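## Task

Remove the yellow sponge from the lowest drawer of the short, slim file cabinet with three drawers and place it inside the tote so no part sticks out past its walls. At the end all drawers in the room must be closed completely, the tote must stand upright, and every cabinet must stay roughly where it was. The robot must not topple or finish leaning. The result must hold without the robot supporting anything.

## Robot and tools

ROBOT. A LeKiwi: a small base on three omni wheels carrying a single five-joint arm with a gripper. The shoulder sits 0.07 m ahead of the base centre and 0.21 m off the floor; the hand can reach 0.44 m from the shoulder. Cameras: cam_front (644x476 image) and cam_wrist (476x644 image, wide angle).

FRAMES. Base frame: origin on the floor at the middle of the wheels, x forward, y left, z up. hand_pose is reported in this frame and marks the tip point of the fixed jaw where the moving jaw meets it. With all arm joints at 0, the hand's z axis faces forward, its x axis to the robot's right, its y axis downward; the moving jaw swings open toward the hand's negative y. The odometry frame is the base frame as it was when the scene began. base_odometry is counted from wheel rotation, so wheel slip looks like travel; heading grows to the left and runs from -3.142 to 3.142.

execute_actions. Argument "actions": a list holding one action or nothing (empty list just reports state and images). An action may contain "base", "joints", or both; their motions begin together but may finish at different times, and no action lasts more than 15 s. "base" holds exactly one relative move, measured from where the base last reported itself: translate_m (metres, forward positive, -1 to 1), sideways_m (metres, left positive, -1 to 1), or rotate_rad (radians, left positive, -3.2 to 3.2). "joints" is a map of absolute joint targets in radians, one number per named joint: shoulder_pan_rad -1.919 to 1.919 (0 ahead, positive swings right); shoulder_lift_rad -1.745 to 1.745 (0 upper arm about vertical, positive tilts forward); elbow_flex_rad -1.69 to 1.58 (0 forearm horizontal when lift is 0, positive drops the hand); wrist_flex_rad -1.658 to 1.658 (0 straight with forearm, positive tips jaws down); wrist_roll_rad -2.743 to 2.841 (positive is counter-clockwise looking from the forearm); gripper_rad 0 to 1.919 (0 closed). Tolerances for done: ±0.02, ±0.1, ±0.07, ±0.03, ±0.02, ±0.02 in that order. A joint or base left out may still be driving toward an earlier target without the status showing it. Unknown keys or out-of-range numbers make the whole call rejected with no motion. Argument "cameras": list of "cam_front", "cam_wrist" or "all"; missing, null or ["all"] returns both, [] returns none. The "pictures" line lists cameras in the order of the returned images.

wait: "seconds" 0 to 10; commands nothing new and returns the same report as an empty action.

zoom_image: "camera" (cam_front or cam_wrist) and "region" [x0, y0, x1, y1] in pixels of that camera's most recent full image, origin top-left, at most 504 by 504.

finished_scene: "scene" is the integer number of the current scene. It is final; its result states success and gives the next task. Answering without any tool call ends the run.

RESULTS. base_status and joint_status describe how each part of the last accepted action ended. done: reached target (for the base, the wheels turned the commanded amount, slip or not). off_target: resting away from target, possibly still pushing. contact_stop or time_out: target dropped, holding in place (this robot never actually reports contact_stop and keeps pushing on contact). "joint command not followed", usually with a "cause:" line, means a safety check held back the arm targets (a gripper target still runs); joints so affected show not_followed and may be retried each action, so then send fresh targets for all five arm joints. on_its_own lists motion you did not command. If a call reports a stop, the remaining calls in that same reply are skipped. Hidden weakening: if a joint or the gripper is blocked for 2 s in total while commanded about 0.3 rad or more past its reading, it silently falls to 20% force; restore it by commanding 0.1 rad from its reading, away from the obstacle (for the gripper, that means opening and releasing). Joint readings carry fixed offsets up to 2 degrees, so hand_pose may be wrong by roughly 26 mm. Between calls the robot keeps holding the last command.

GRIPPER. Tip gap is 0.04 m at 0.5, 0.08 m at 1.0, 0.11 m fully open. Close to slightly less than the object's width, not to 0. After closing, off_target means the jaws met something; done means they reached the target and may hold nothing. Once stopped on an object, command 0.2 rad below the reading to grip firmly.

SPEED. Base about 0.20 m/s driving and 1.0 rad/s turning; arm joints 1.3 to 2.2 rad/s.

BALANCE. The robot tips forward easily. At rest it can carry 0.15 kg with hand x = 0.25 m but only 0.03 kg at 0.43 m. With shoulder_lift_rad at 1 or higher it holds only 0.04 kg at 0.25 m and nothing from 0.3 m out. Pulling on things, pressing on the floor or furniture, or lifting against a shelf underside can also tip it. Carry loads with the hand tucked in and avoid big sweeping arm moves.

MOTOR HEAT. Holding loads warms motors. A MOTOR HOT line appears from 55 °C; at 70 °C an OVER-TEMPERATURE FAULT stops the arm and overheated joints go limp until cooled. Affected named keys then read limit_stop_at_motor_heat; resend their targets afterward, and do not read their error as contact. The base still completes its command.

AVOID. Dropping items, slipping, slamming drawers, hard hits and heavy pushing; moving cabinets; leaving drawers open or the tote tipped; ending with the robot holding things in place. Loose objects may occasionally get a brief outside nudge.

Each tool is called after "Request:" in YAML: its name, and indented under it one key for each argument.

## Session

Request:
execute_actions:
  actions: []

Scene clock: 0.00 s.
base_odometry: x=+0.000 y=+0.000 heading=+0.000 (m, m, rad; odometry frame)
base_status: not commanded
joint_positions: shoulder_pan_rad=+0.087 shoulder_lift_rad=-1.464 elbow_flex_rad=-0.207 wrist_flex_rad=+1.403 wrist_roll_rad=-1.492 gripper_rad=+1.920
joint_status: not commanded
hand_pose: x=+0.1253 y=+0.0027 z=+0.4244 quat_wxyz=(+0.794, +0.017, +0.606, -0.046) (m; base frame)
pictures: cam_front, cam_wrist
Images, in order (width x height): cam_front 644x476, cam_wrist 476x644.

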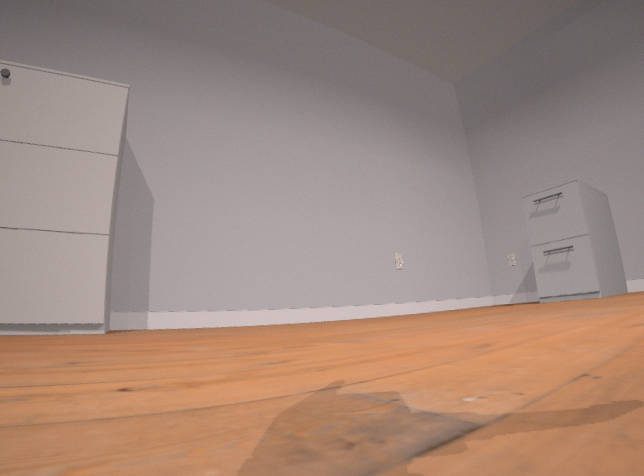

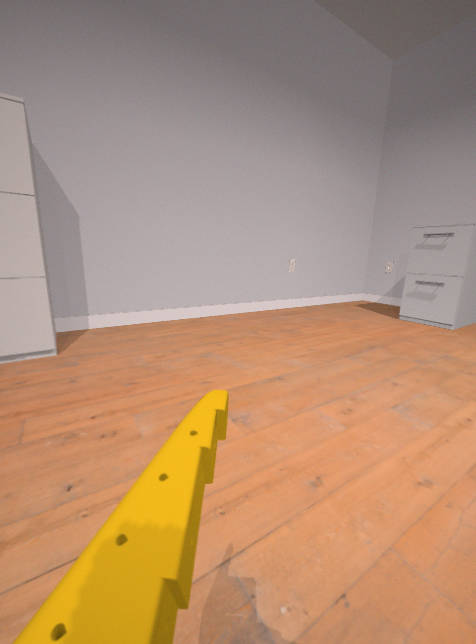

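Look around.

Request:
execute_actions:
  actions:
    - {"base":{"rotate_rad":1.2}}

Request:
execute_actions:
  actions:
    - {"base":{"rotate_rad":1.2}}

Request:
execute_actions:
  actions:
    - {"base":{"rotate_rad":1.2}}

Request:
execute_actions:
  actions:
    - {"base":{"rotate_rad":1.2}}

Scene clock: 4.70 s.
base_odometry: x=+0.000 y=+0.000 heading=+1.196 (m, m, rad; odometry frame)
base_status: done
joint_positions: shoulder_pan_rad=+0.087 shoulder_lift_rad=-1.464 elbow_flex_rad=-0.207 wrist_flex_rad=+1.403 wrist_roll_rad=-1.492 gripper_rad=+1.920
joint_status: not commanded
hand_pose: x=+0.1253 y=+0.0027 z=+0.4244 quat_wxyz=(+0.794, +0.017, +0.606, -0.046) (m; base frame)
pictures: cam_front, cam_wrist
Images, in order (width x height): cam_front 644x476, cam_wrist 476x644.

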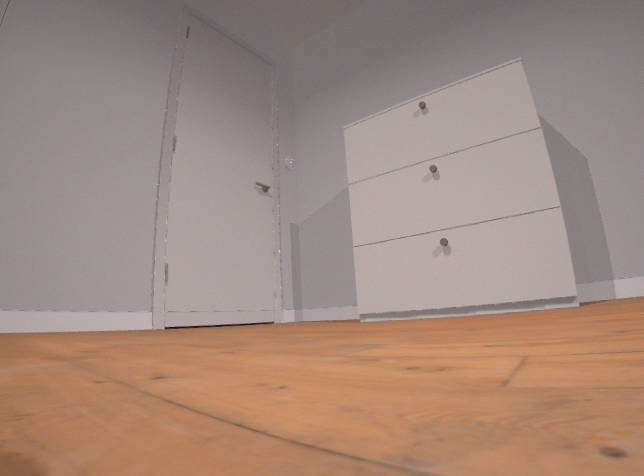

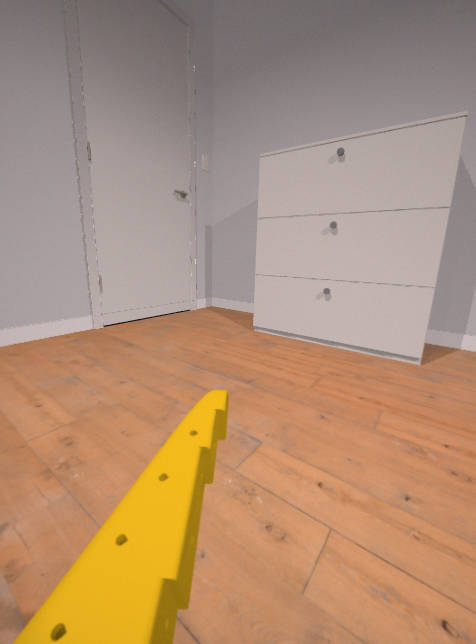

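Scene clock: 6.87 s.
base_odometry: x=+0.000 y=+0.000 heading=+2.393 (m, m, rad; odometry frame)
base_status: done
joint_positions: shoulder_pan_rad=+0.087 shoulder_lift_rad=-1.464 elbow_flex_rad=-0.207 wrist_flex_rad=+1.403 wrist_roll_rad=-1.492 gripper_rad=+1.920
joint_status: not commanded
hand_pose: x=+0.1253 y=+0.0027 z=+0.4244 quat_wxyz=(+0.794, +0.017, +0.606, -0.046) (m; base frame)
pictures: cam_front, cam_wrist
Images, in order (width x height): cam_front 644x476, cam_wrist 476x644.

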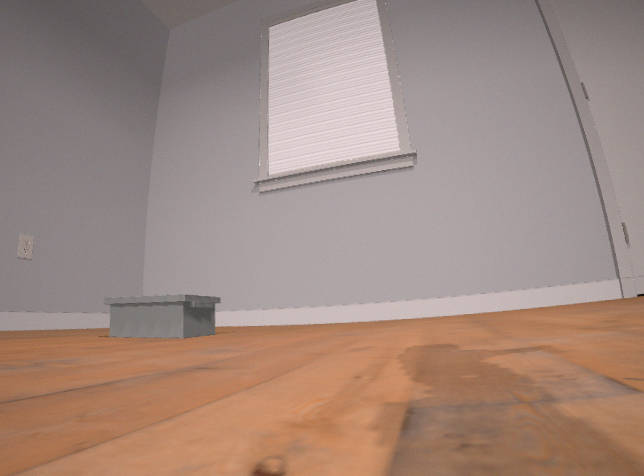

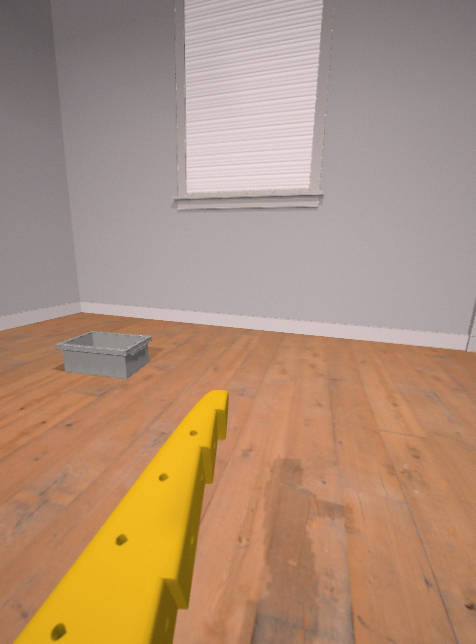

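Scene clock: 9.03 s.
base_odometry: x=+0.000 y=+0.000 heading=-2.694 (m, m, rad; odometry frame)
base_status: done
joint_positions: shoulder_pan_rad=+0.087 shoulder_lift_rad=-1.464 elbow_flex_rad=-0.207 wrist_flex_rad=+1.403 wrist_roll_rad=-1.492 gripper_rad=+1.920
joint_status: not commanded
hand_pose: x=+0.1253 y=+0.0027 z=+0.4244 quat_wxyz=(+0.794, +0.017, +0.606, -0.046) (m; base frame)
pictures: cam_front, cam_wrist
Images, in order (width x height): cam_front 644x476, cam_wrist 476x644.

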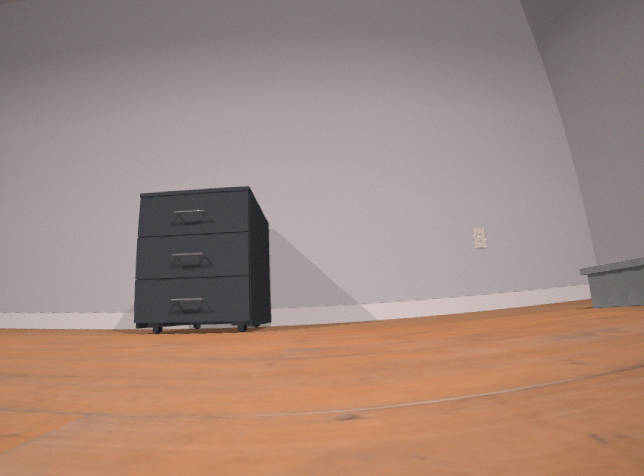

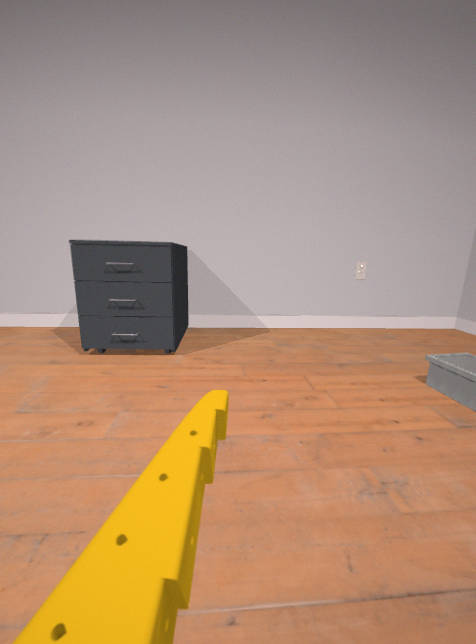

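Scene clock: 11.20 s.
base_odometry: x=+0.000 y=+0.000 heading=-1.498 (m, m, rad; odometry frame)
base_status: done
joint_positions: shoulder_pan_rad=+0.087 shoulder_lift_rad=-1.464 elbow_flex_rad=-0.207 wrist_flex_rad=+1.403 wrist_roll_rad=-1.492 gripper_rad=+1.920
joint_status: not commanded
hand_pose: x=+0.1253 y=+0.0027 z=+0.4244 quat_wxyz=(+0.794, +0.017, +0.606, -0.046) (m; base frame)
pictures: cam_front, cam_wrist
Images, in order (width x height): cam_front 644x476, cam_wrist 476x644.

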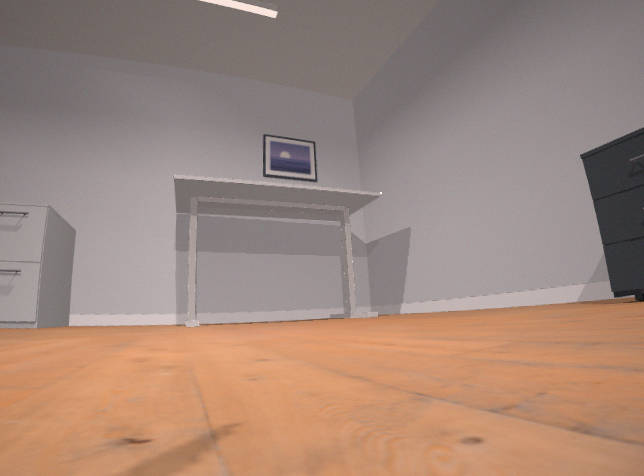

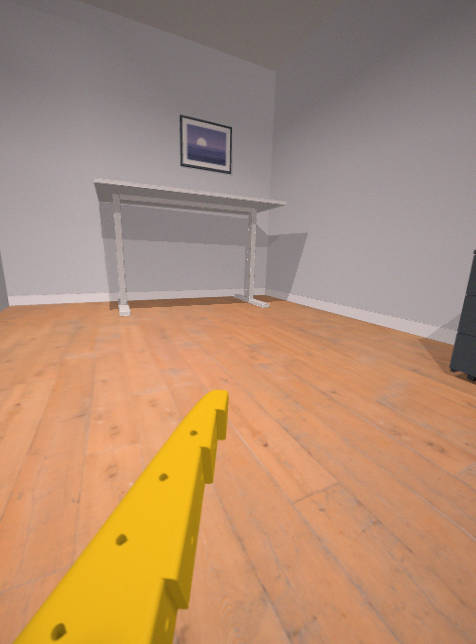

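Request:
execute_actions:
  actions:
    - {"base":{"rotate_rad":-1.196}}
  cameras: []

Request:
execute_actions:
  actions:
    - {"base":{"sideways_m":0.47}}
  cameras: []

Request:
execute_actions:
  actions:
    - {"base":{"translate_m":0.5}}

Scene clock: 17.20 s.
base_odometry: x=+0.000 y=+0.000 heading=-2.691 (m, m, rad; odometry frame)
base_status: done
joint_positions: shoulder_pan_rad=+0.087 shoulder_lift_rad=-1.464 elbow_flex_rad=-0.207 wrist_flex_rad=+1.403 wrist_roll_rad=-1.492 gripper_rad=+1.920
joint_status: not commanded
hand_pose: x=+0.1253 y=+0.0027 z=+0.4244 quat_wxyz=(+0.794, +0.017, +0.606, -0.046) (m; base frame)
pictures: none
No camera images: the call's "cameras" was empty. Leave "cameras" out to get every camera's image.

Scene clock: 20.53 s.
base_odometry: x=+0.204 y=-0.423 heading=-2.692 (m, m, rad; odometry frame)
base_status: done
joint_positions: shoulder_pan_rad=+0.087 shoulder_lift_rad=-1.464 elbow_flex_rad=-0.207 wrist_flex_rad=+1.403 wrist_roll_rad=-1.492 gripper_rad=+1.920
joint_status: not commanded
hand_pose: x=+0.1253 y=+0.0027 z=+0.4244 quat_wxyz=(+0.794, +0.017, +0.606, -0.046) (m; base frame)
pictures: none
No camera images: the call's "cameras" was empty. Leave "cameras" out to get every camera's image.

Scene clock: 24.00 s.
base_odometry: x=-0.246 y=-0.640 heading=-2.692 (m, m, rad; odometry frame)
base_status: done
joint_positions: shoulder_pan_rad=+0.087 shoulder_lift_rad=-1.464 elbow_flex_rad=-0.207 wrist_flex_rad=+1.403 wrist_roll_rad=-1.492 gripper_rad=+1.920
joint_status: not commanded
hand_pose: x=+0.1253 y=+0.0027 z=+0.4244 quat_wxyz=(+0.794, +0.017, +0.606, -0.046) (m; base frame)
pictures: cam_front, cam_wrist
Images, in order (width x height): cam_front 644x476, cam_wrist 476x644.

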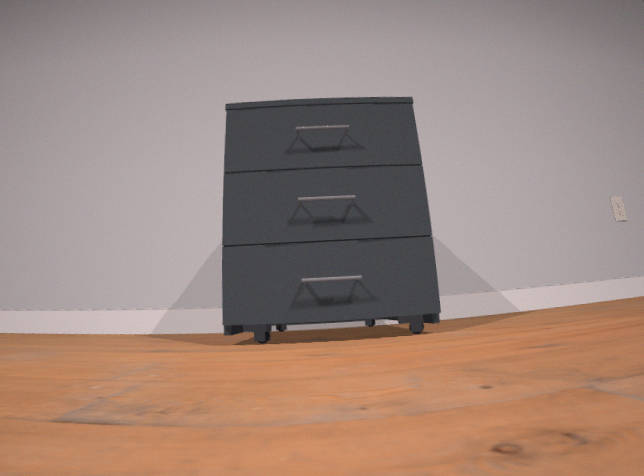

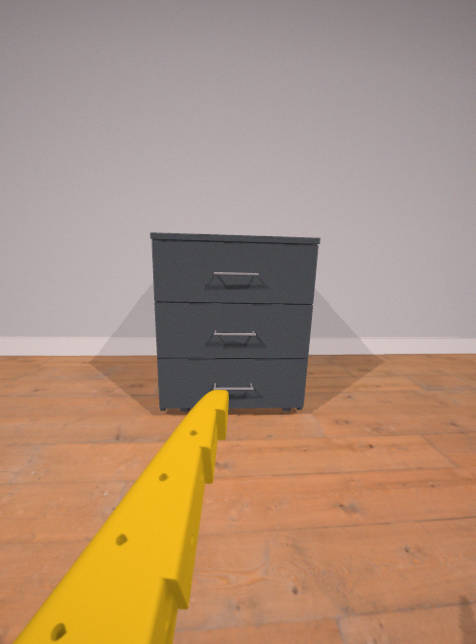

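Request:
execute_actions:
  actions:
    - {"joints":{"shoulder_pan_rad":0,"shoulder_lift_rad":0.8,"elbow_flex_rad":0.7,"wrist_flex_rad":-1.5,"wrist_roll_rad":0,"gripper_rad":1.0}}

Scene clock: 31.47 s.
base_odometry: x=-0.246 y=-0.640 heading=-2.692 (m, m, rad; odometry frame)
base_status: not commanded
joint_positions: shoulder_pan_rad=+0.010 shoulder_lift_rad=+0.806 elbow_flex_rad=+0.705 wrist_flex_rad=-1.485 wrist_roll_rad=-0.007 gripper_rad=+1.010
joint_status: all done
hand_pose: x=+0.3715 y=-0.0031 z=+0.1202 quat_wxyz=(+0.505, -0.489, +0.523, -0.482) (m; base frame)
pictures: cam_front, cam_wrist
Images, in order (width x height): cam_front 644x476, cam_wrist 476x644.

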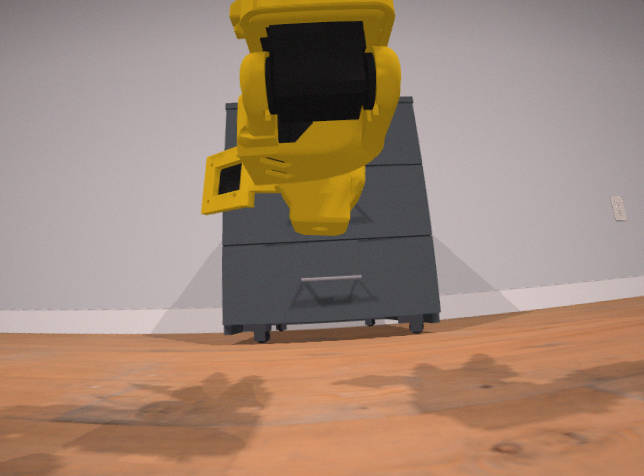

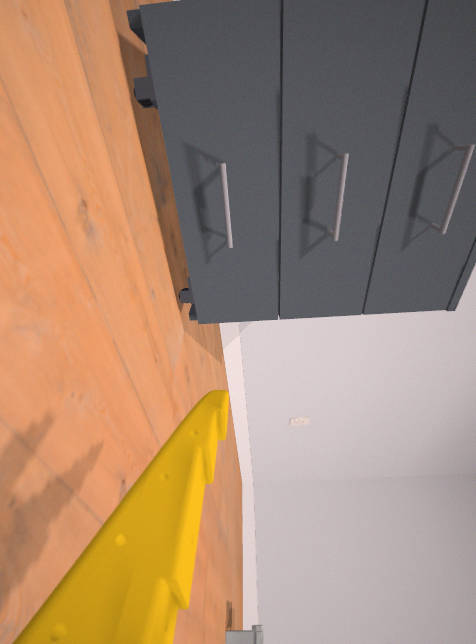

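Request:
execute_actions:
  actions:
    - {"base":{"translate_m":0.2}}

Scene clock: 36.97 s.
base_odometry: x=-0.426 y=-0.726 heading=-2.692 (m, m, rad; odometry frame)
base_status: done
joint_positions: shoulder_pan_rad=+0.010 shoulder_lift_rad=+0.808 elbow_flex_rad=+0.705 wrist_flex_rad=-1.487 wrist_roll_rad=-0.007 gripper_rad=+1.010
joint_status: not commanded
hand_pose: x=+0.3714 y=-0.0031 z=+0.1200 quat_wxyz=(+0.505, -0.489, +0.523, -0.482) (m; base frame)
pictures: cam_front, cam_wrist
Images, in order (width x height): cam_front 644x476, cam_wrist 476x644.

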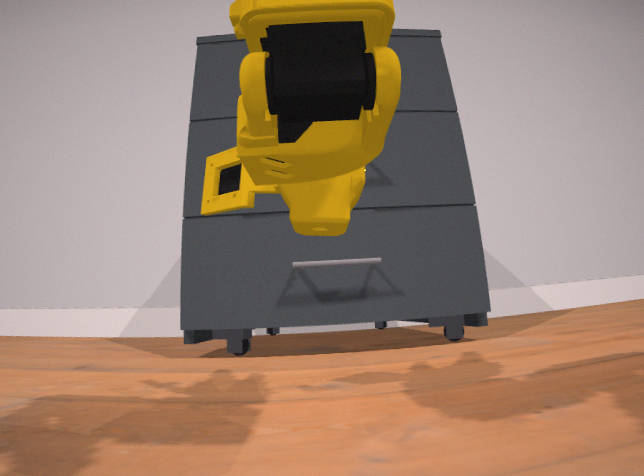

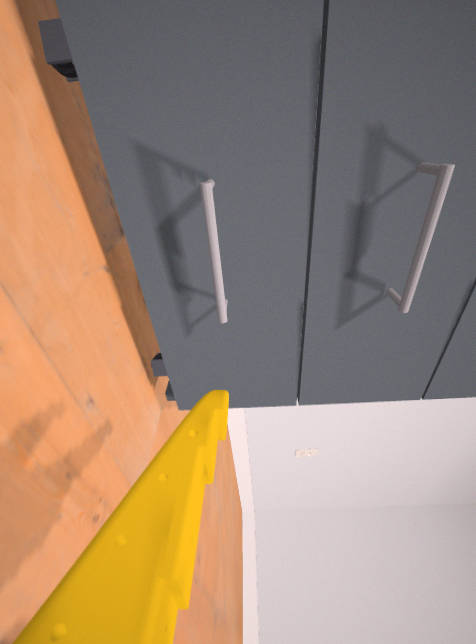

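Request:
execute_actions:
  actions:
    - {"base":{"sideways_m":0.1},"joints":{"shoulder_lift_rad":0.98,"elbow_flex_rad":0.58,"wrist_flex_rad":-1.56}}
  cameras: []

Request:
execute_actions:
  actions:
    - {"base":{"translate_m":0.1}}

Scene clock: 42.27 s.
base_odometry: x=-0.383 y=-0.816 heading=-2.694 (m, m, rad; odometry frame)
base_status: done
joint_positions: shoulder_pan_rad=+0.009 shoulder_lift_rad=+0.989 elbow_flex_rad=+0.597 wrist_flex_rad=-1.545 wrist_roll_rad=-0.007 gripper_rad=+1.010
joint_status: all done
hand_pose: x=+0.3700 y=-0.0027 z=+0.0979 quat_wxyz=(+0.501, -0.493, +0.526, -0.478) (m; base frame)
pictures: none
No camera images: the call's "cameras" was empty. Leave "cameras" out to get every camera's image.

Scene clock: 43.73 s.
base_odometry: x=-0.473 y=-0.859 heading=-2.694 (m, m, rad; odometry frame)
base_status: done
joint_positions: shoulder_pan_rad=+0.009 shoulder_lift_rad=+0.989 elbow_flex_rad=+0.596 wrist_flex_rad=-1.545 wrist_roll_rad=-0.007 gripper_rad=+1.010
joint_status: not commanded
hand_pose: x=+0.3702 y=-0.0027 z=+0.0982 quat_wxyz=(+0.501, -0.493, +0.526, -0.478) (m; base frame)
pictures: cam_front, cam_wrist
Images, in order (width x height): cam_front 644x476, cam_wrist 476x644.

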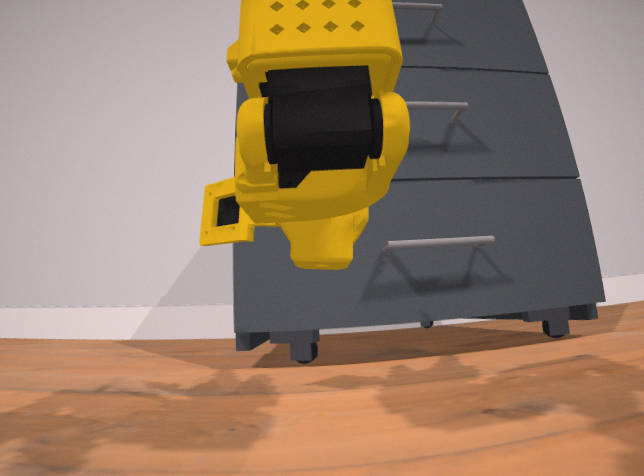

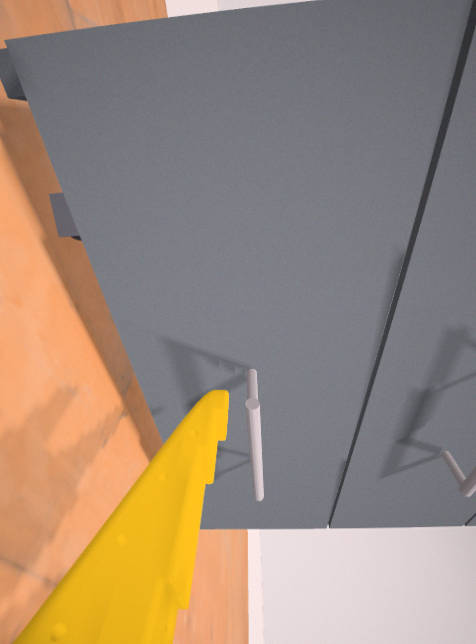

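Request:
execute_actions:
  actions:
    - {"base":{"sideways_m":-0.16}}

Scene clock: 47.23 s.
base_odometry: x=-0.542 y=-0.715 heading=-2.693 (m, m, rad; odometry frame)
base_status: done
joint_positions: shoulder_pan_rad=+0.009 shoulder_lift_rad=+0.989 elbow_flex_rad=+0.596 wrist_flex_rad=-1.545 wrist_roll_rad=-0.007 gripper_rad=+1.010
joint_status: not commanded
hand_pose: x=+0.3702 y=-0.0027 z=+0.0982 quat_wxyz=(+0.501, -0.493, +0.526, -0.478) (m; base frame)
pictures: cam_front, cam_wrist
Images, in order (width x height): cam_front 644x476, cam_wrist 476x644.

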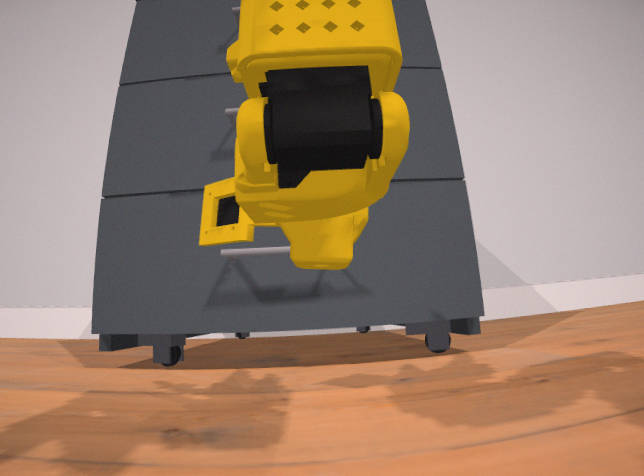

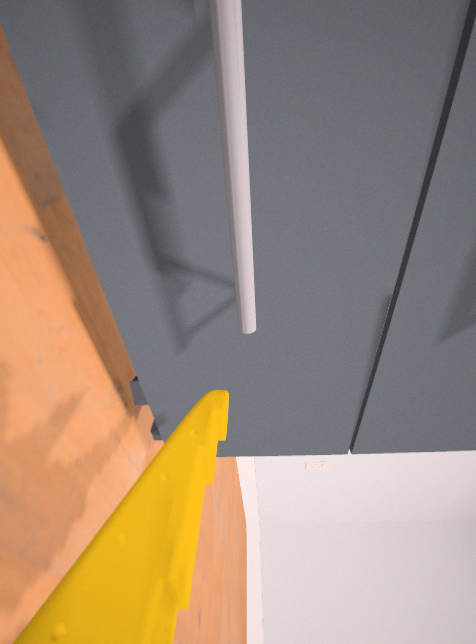

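Request:
execute_actions:
  actions:
    - {"base":{"sideways_m":0.06}}
  cameras: []

Request:
execute_actions:
  actions:
    - {"base":{"translate_m":0.04}}

Scene clock: 50.47 s.
base_odometry: x=-0.516 y=-0.769 heading=-2.695 (m, m, rad; odometry frame)
base_status: done
joint_positions: shoulder_pan_rad=+0.009 shoulder_lift_rad=+0.989 elbow_flex_rad=+0.596 wrist_flex_rad=-1.545 wrist_roll_rad=-0.007 gripper_rad=+1.010
joint_status: not commanded
hand_pose: x=+0.3702 y=-0.0027 z=+0.0982 quat_wxyz=(+0.501, -0.493, +0.526, -0.478) (m; base frame)
pictures: none
No camera images: the call's "cameras" was empty. Leave "cameras" out to get every camera's image.

Scene clock: 51.50 s.
base_odometry: x=-0.552 y=-0.786 heading=-2.694 (m, m, rad; odometry frame)
base_status: done
joint_positions: shoulder_pan_rad=+0.009 shoulder_lift_rad=+0.989 elbow_flex_rad=+0.596 wrist_flex_rad=-1.545 wrist_roll_rad=-0.007 gripper_rad=+1.010
joint_status: not commanded
hand_pose: x=+0.3702 y=-0.0027 z=+0.0982 quat_wxyz=(+0.501, -0.493, +0.526, -0.478) (m; base frame)
pictures: cam_front, cam_wrist
Images, in order (width x height): cam_front 644x476, cam_wrist 476x644.

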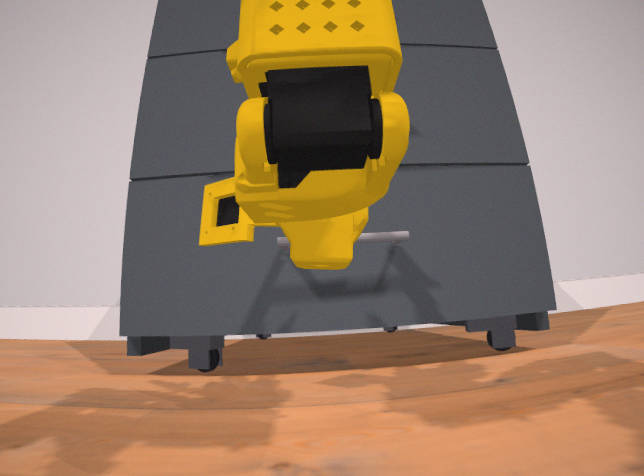

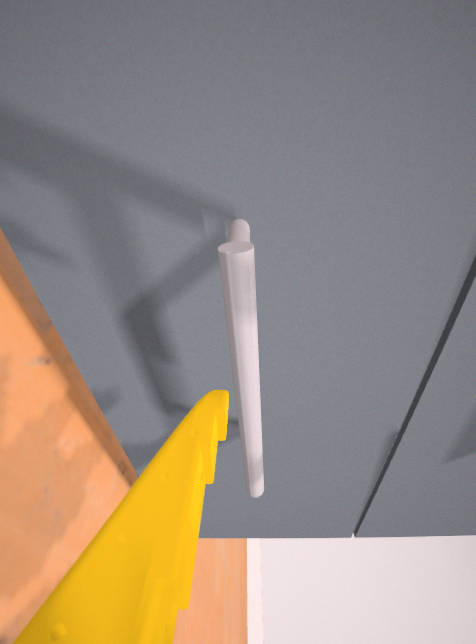

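Request:
execute_actions:
  actions:
    - {"base":{"translate_m":0.03}}
  cameras: []

Request:
execute_actions:
  actions:
    - {"joints":{"gripper_rad":0.05}}

Scene clock: 53.90 s.
base_odometry: x=-0.578 y=-0.799 heading=-2.694 (m, m, rad; odometry frame)
base_status: done
joint_positions: shoulder_pan_rad=+0.009 shoulder_lift_rad=+0.989 elbow_flex_rad=+0.596 wrist_flex_rad=-1.545 wrist_roll_rad=-0.007 gripper_rad=+1.010
joint_status: not commanded
hand_pose: x=+0.3702 y=-0.0027 z=+0.0982 quat_wxyz=(+0.501, -0.493, +0.526, -0.478) (m; base frame)
pictures: none
No camera images: the call's "cameras" was empty. Leave "cameras" out to get every camera's image.

Scene clock: 54.90 s.
base_odometry: x=-0.578 y=-0.799 heading=-2.694 (m, m, rad; odometry frame)
base_status: not commanded
joint_positions: shoulder_pan_rad=+0.009 shoulder_lift_rad=+0.989 elbow_flex_rad=+0.596 wrist_flex_rad=-1.545 wrist_roll_rad=-0.007 gripper_rad=+0.062
joint_status: all done
hand_pose: x=+0.3702 y=-0.0027 z=+0.0982 quat_wxyz=(+0.501, -0.493, +0.526, -0.478) (m; base frame)
pictures: cam_front, cam_wrist
Images, in order (width x height): cam_front 644x476, cam_wrist 476x644.

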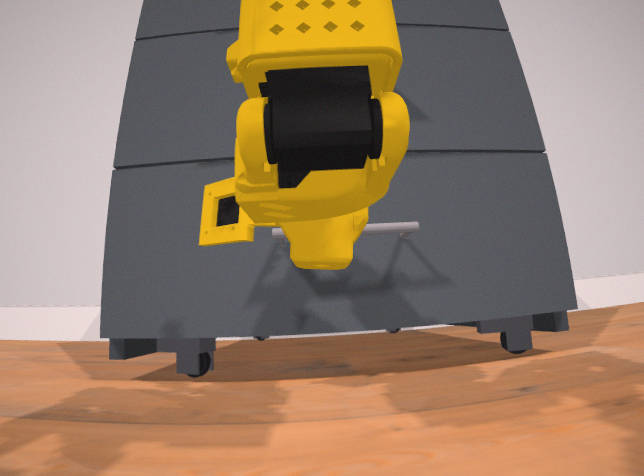

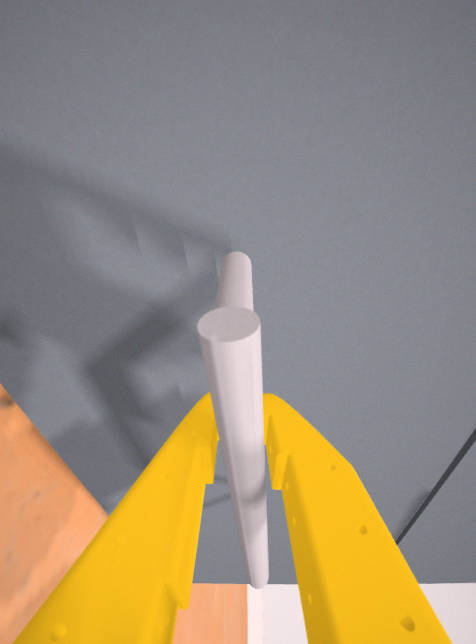

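Not deep enough yet.

Request:
execute_actions:
  actions:
    - {"joints":{"gripper_rad":0.5},"base":{"translate_m":0.035}}
  cameras: []

Request:
execute_actions:
  actions:
    - {"joints":{"gripper_rad":0.0}}
  cameras: ["cam_wrist"]

Request:
execute_actions:
  actions:
    - {"base":{"translate_m":-0.25}}

Scene clock: 58.87 s.
base_odometry: x=-0.609 y=-0.813 heading=-2.693 (m, m, rad; odometry frame)
base_status: done
joint_positions: shoulder_pan_rad=+0.001 shoulder_lift_rad=+1.052 elbow_flex_rad=+0.634 wrist_flex_rad=-1.547 wrist_roll_rad=-0.006 gripper_rad=+0.482
joint_status: all done
hand_pose: x=+0.3566 y=-0.0003 z=+0.0757 quat_wxyz=(+0.476, -0.519, +0.548, -0.451) (m; base frame)
pictures: none
No camera images: the call's "cameras" was empty. Leave "cameras" out to get every camera's image.

Scene clock: 59.77 s.
base_odometry: x=-0.609 y=-0.813 heading=-2.694 (m, m, rad; odometry frame)
base_status: not commanded
joint_positions: shoulder_pan_rad=+0.001 shoulder_lift_rad=+1.006 elbow_flex_rad=+0.616 wrist_flex_rad=-1.562 wrist_roll_rad=-0.004 gripper_rad=+0.036
joint_status: gripper_rad off_target (ended at +0.036, target +0.000)
hand_pose: x=+0.3656 y=-0.0003 z=+0.0931 quat_wxyz=(+0.497, -0.501, +0.528, -0.472) (m; base frame)
pictures: cam_wrist
Images, in order (width x height): cam_wrist 476x644.

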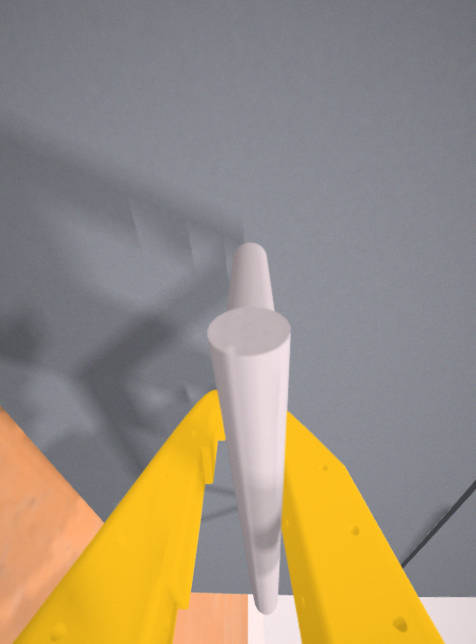

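Scene clock: 62.00 s.
base_odometry: x=-0.384 y=-0.705 heading=-2.694 (m, m, rad; odometry frame)
base_status: done
joint_positions: shoulder_pan_rad=+0.001 shoulder_lift_rad=+0.997 elbow_flex_rad=+0.580 wrist_flex_rad=-1.557 wrist_roll_rad=-0.004 gripper_rad=+0.010
joint_status: not commanded
on_its_own: gripper_rad moved -0.026 to your old target +0.000
hand_pose: x=+0.3718 y=-0.0004 z=+0.1005 quat_wxyz=(+0.508, -0.491, +0.518, -0.482) (m; base frame)
pictures: cam_front, cam_wrist
Images, in order (width x height): cam_front 644x476, cam_wrist 476x644.

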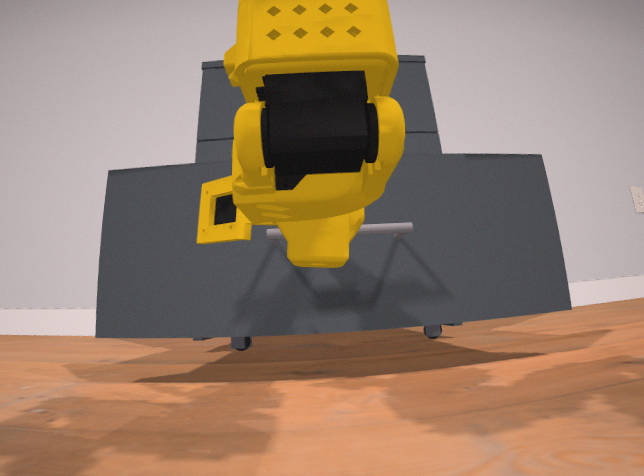

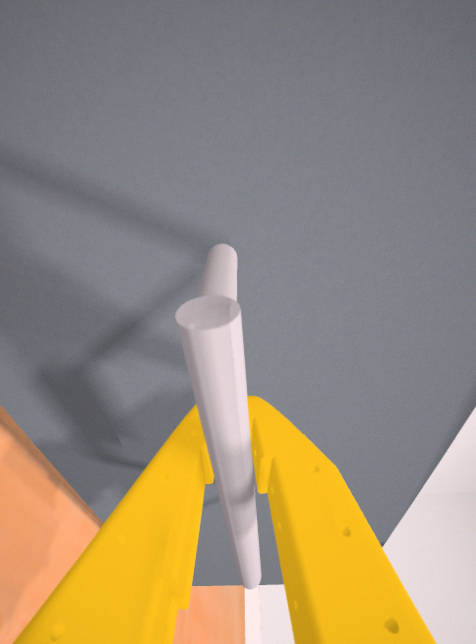

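Request:
execute_actions:
  actions:
    - {"joints":{"gripper_rad":0.8},"base":{"translate_m":-0.08}}
  cameras: []

Request:
execute_actions:
  actions:
    - {"joints":{"shoulder_lift_rad":-0.6,"elbow_flex_rad":0.0,"wrist_flex_rad":0.6,"wrist_roll_rad":-1.5}}
  cameras: []

Request:
execute_actions:
  actions:
    - {"joints":{"shoulder_lift_rad":0.0,"elbow_flex_rad":-0.3,"wrist_flex_rad":1.4},"base":{"translate_m":0.12}}

Scene clock: 66.53 s.
base_odometry: x=-0.312 y=-0.671 heading=-2.694 (m, m, rad; odometry frame)
base_status: done
joint_positions: shoulder_pan_rad=+0.001 shoulder_lift_rad=+1.001 elbow_flex_rad=+0.582 wrist_flex_rad=-1.557 wrist_roll_rad=-0.004 gripper_rad=+0.790
joint_status: all done
hand_pose: x=+0.3711 y=-0.0004 z=+0.0990 quat_wxyz=(+0.506, -0.493, +0.520, -0.481) (m; base frame)
pictures: none
No camera images: the call's "cameras" was empty. Leave "cameras" out to get every camera's image.

Scene clock: 68.60 s.
base_odometry: x=-0.312 y=-0.671 heading=-2.694 (m, m, rad; odometry frame)
base_status: not commanded
joint_positions: shoulder_pan_rad=+0.001 shoulder_lift_rad=-0.577 elbow_flex_rad=+0.024 wrist_flex_rad=+0.599 wrist_roll_rad=-1.494 gripper_rad=+0.790
joint_status: all done
hand_pose: x=+0.3318 y=+0.0074 z=+0.3861 quat_wxyz=(+0.691, -0.010, +0.723, -0.010) (m; base frame)
pictures: none
No camera images: the call's "cameras" was empty. Leave "cameras" out to get every camera's image.

Scene clock: 70.17 s.
base_odometry: x=-0.420 y=-0.723 heading=-2.694 (m, m, rad; odometry frame)
base_status: done
joint_positions: shoulder_pan_rad=+0.001 shoulder_lift_rad=+0.009 elbow_flex_rad=-0.266 wrist_flex_rad=+1.397 wrist_roll_rad=-1.494 gripper_rad=+0.790
joint_status: all done
hand_pose: x=+0.3222 y=+0.0074 z=+0.2146 quat_wxyz=(+0.214, -0.013, +0.977, -0.003) (m; base frame)
pictures: cam_front, cam_wrist
Images, in order (width x height): cam_front 644x476, cam_wrist 476x644.

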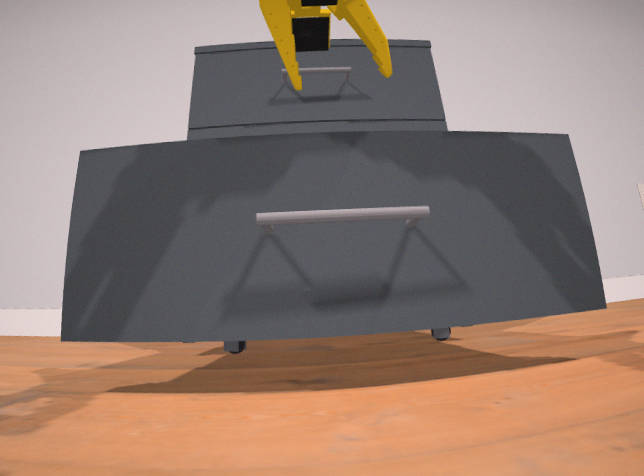

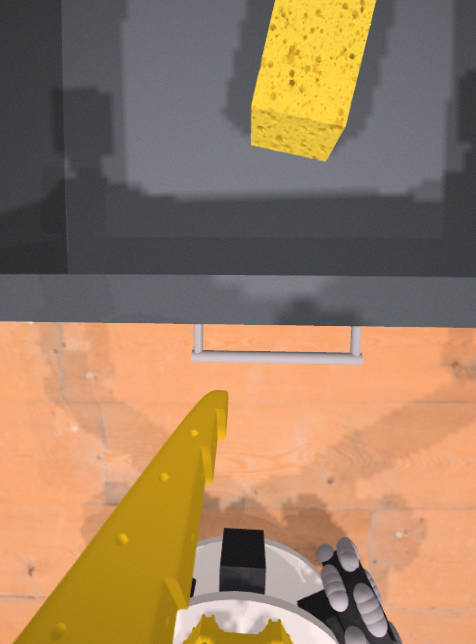

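Request:
execute_actions:
  actions:
    - {"joints":{"shoulder_lift_rad":0.1,"elbow_flex_rad":-0.8,"wrist_flex_rad":1.65,"gripper_rad":1.2,"shoulder_pan_rad":0.08}}
  cameras: []

Request:
execute_actions:
  actions:
    - {"base":{"translate_m":0.17}}

Scene clock: 74.20 s.
base_odometry: x=-0.420 y=-0.723 heading=-2.694 (m, m, rad; odometry frame)
base_status: not commanded
joint_positions: shoulder_pan_rad=+0.069 shoulder_lift_rad=+0.110 elbow_flex_rad=-0.771 wrist_flex_rad=+1.647 wrist_roll_rad=-1.494 gripper_rad=+1.190
joint_status: all done
hand_pose: x=+0.3290 y=-0.0103 z=+0.2705 quat_wxyz=(+0.288, +0.019, +0.957, -0.014) (m; base frame)
pictures: none
No camera images: the call's "cameras" was empty. Leave "cameras" out to get every camera's image.

Scene clock: 76.03 s.
base_odometry: x=-0.573 y=-0.796 heading=-2.694 (m, m, rad; odometry frame)
base_status: done
joint_positions: shoulder_pan_rad=+0.070 shoulder_lift_rad=+0.110 elbow_flex_rad=-0.771 wrist_flex_rad=+1.647 wrist_roll_rad=-1.494 gripper_rad=+1.190
joint_status: not commanded
hand_pose: x=+0.3290 y=-0.0107 z=+0.2705 quat_wxyz=(+0.288, +0.020, +0.957, -0.014) (m; base frame)
pictures: cam_front, cam_wrist
Images, in order (width x height): cam_front 644x476, cam_wrist 476x644.

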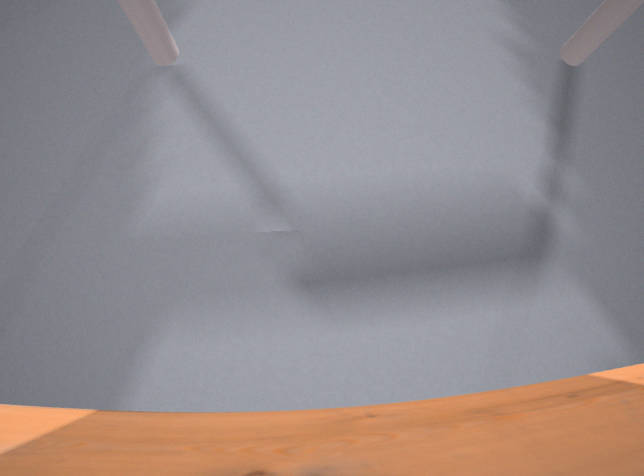

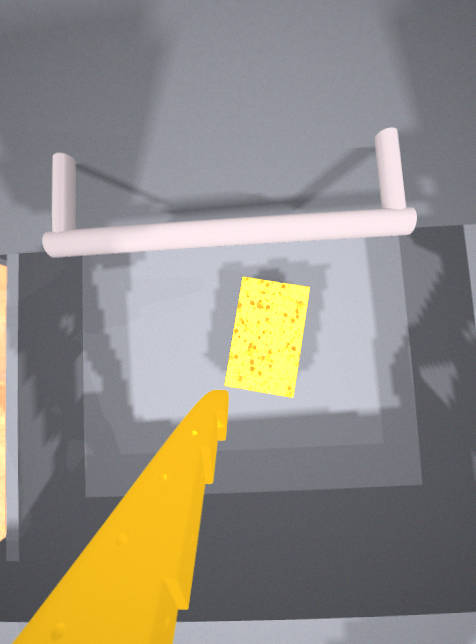

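Request:
execute_actions:
  actions:
    - {"joints":{"shoulder_lift_rad":0.35,"elbow_flex_rad":-0.4,"wrist_flex_rad":1.6,"shoulder_pan_rad":0.0}}

Scene clock: 79.07 s.
base_odometry: x=-0.573 y=-0.796 heading=-2.694 (m, m, rad; odometry frame)
base_status: not commanded
joint_positions: shoulder_pan_rad=+0.013 shoulder_lift_rad=+0.277 elbow_flex_rad=-0.515 wrist_flex_rad=+1.570 wrist_roll_rad=-1.495 gripper_rad=+1.190
joint_status: elbow_flex_rad off_target (ended at -0.514, target -0.400); the others done
hand_pose: x=+0.3225 y=+0.0043 z=+0.1902 quat_wxyz=(+0.119, -0.007, +0.993, -0.002) (m; base frame)
pictures: cam_front, cam_wrist
Images, in order (width x height): cam_front 644x476, cam_wrist 476x644.

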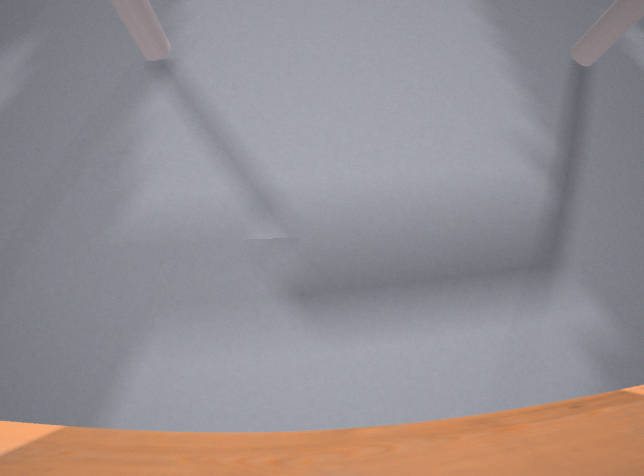

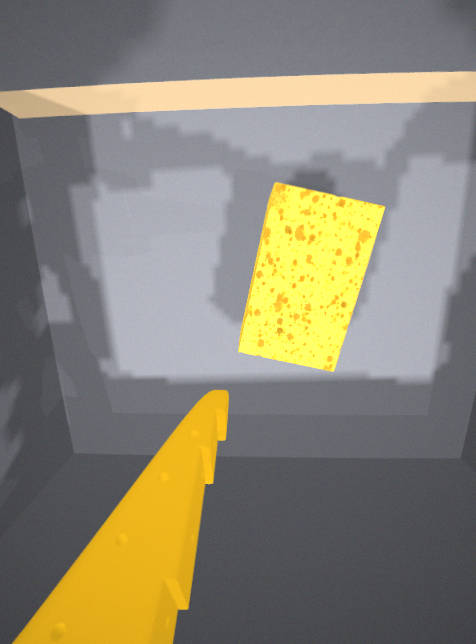

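Request:
execute_actions:
  actions:
    - {"joints":{"shoulder_lift_rad":0.7,"elbow_flex_rad":-0.75,"wrist_flex_rad":1.5}}

Scene clock: 82.90 s.
base_odometry: x=-0.573 y=-0.796 heading=-2.694 (m, m, rad; odometry frame)
base_status: not commanded
joint_positions: shoulder_pan_rad=+0.006 shoulder_lift_rad=+0.555 elbow_flex_rad=-0.800 wrist_flex_rad=+1.475 wrist_roll_rad=-1.498 gripper_rad=+1.190
joint_status: shoulder_lift_rad off_target (ended at +0.555, target +0.700); the others done
hand_pose: x=+0.3634 y=+0.0060 z=+0.1762 quat_wxyz=(+0.170, -0.009, +0.985, -0.003) (m; base frame)
pictures: cam_front, cam_wrist
Images, in order (width x height): cam_front 644x476, cam_wrist 476x644.

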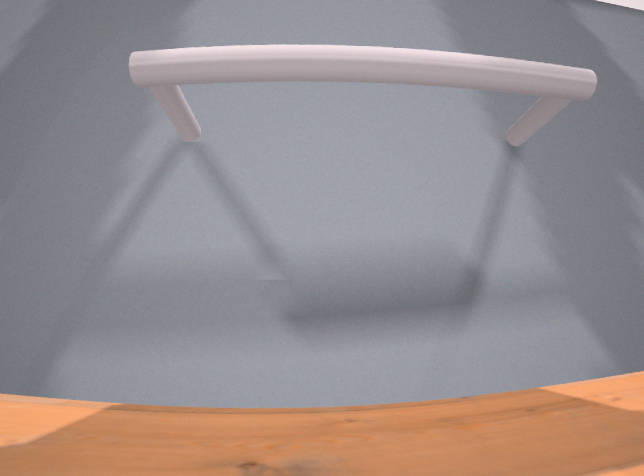

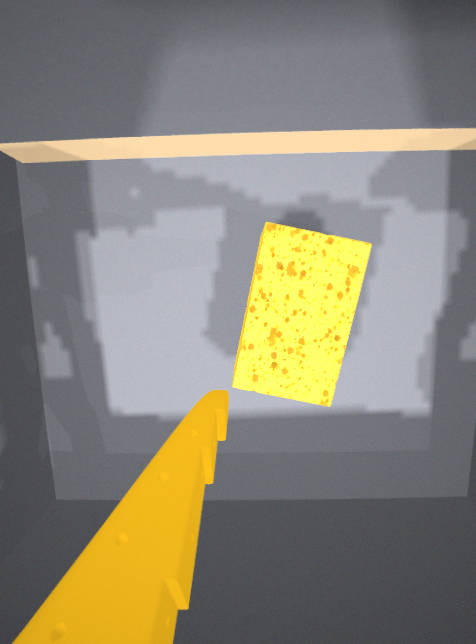

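Request:
execute_actions:
  actions:
    - {"joints":{"shoulder_lift_rad":0.4,"elbow_flex_rad":-0.75},"base":{"translate_m":-0.06}}
  cameras: []

Request:
execute_actions:
  actions:
    - {"joints":{"shoulder_lift_rad":0.95,"elbow_flex_rad":-0.75,"wrist_flex_rad":1.15,"shoulder_pan_rad":0.03}}

Scene clock: 90.63 s.
base_odometry: x=-0.519 y=-0.770 heading=-2.694 (m, m, rad; odometry frame)
base_status: done
joint_positions: shoulder_pan_rad=+0.003 shoulder_lift_rad=+0.457 elbow_flex_rad=-0.746 wrist_flex_rad=+1.497 wrist_roll_rad=-1.498 gripper_rad=+1.190
joint_status: all done
hand_pose: x=+0.3567 y=+0.0069 z=+0.1909 quat_wxyz=(+0.181, -0.010, +0.983, -0.002) (m; base frame)
pictures: none
No camera images: the call's "cameras" was empty. Leave "cameras" out to get every camera's image.

Scene clock: 91.60 s.
base_odometry: x=-0.519 y=-0.770 heading=-2.694 (m, m, rad; odometry frame)
base_status: not commanded
joint_positions: shoulder_pan_rad=+0.020 shoulder_lift_rad=+0.974 elbow_flex_rad=-0.743 wrist_flex_rad=+1.158 wrist_roll_rad=-1.498 gripper_rad=+1.190
joint_status: all done
hand_pose: x=+0.3676 y=+0.0018 z=+0.0654 quat_wxyz=(+0.091, -0.002, +0.996, -0.002) (m; base frame)
pictures: cam_front, cam_wrist
Images, in order (width x height): cam_front 644x476, cam_wrist 476x644.

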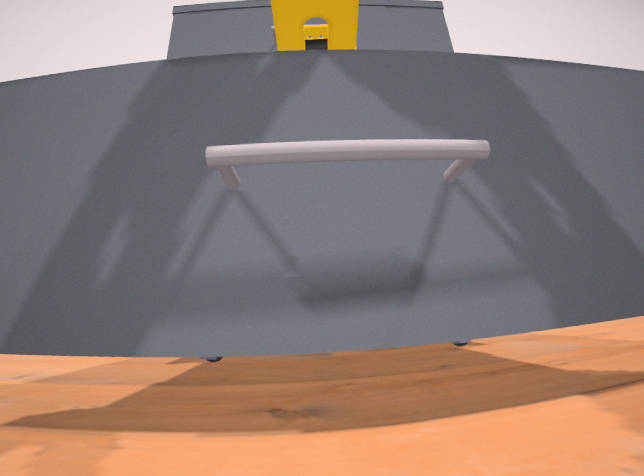

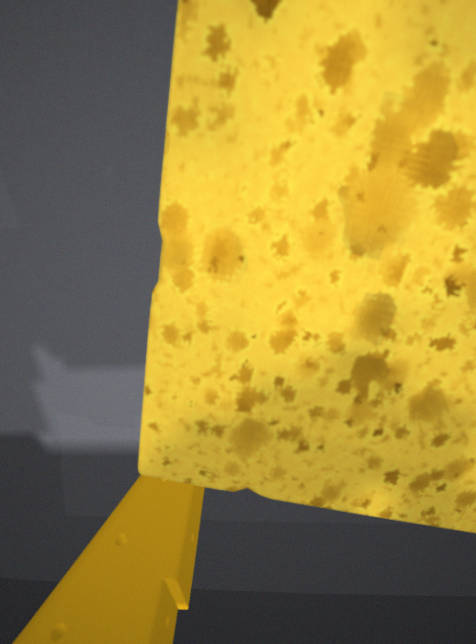

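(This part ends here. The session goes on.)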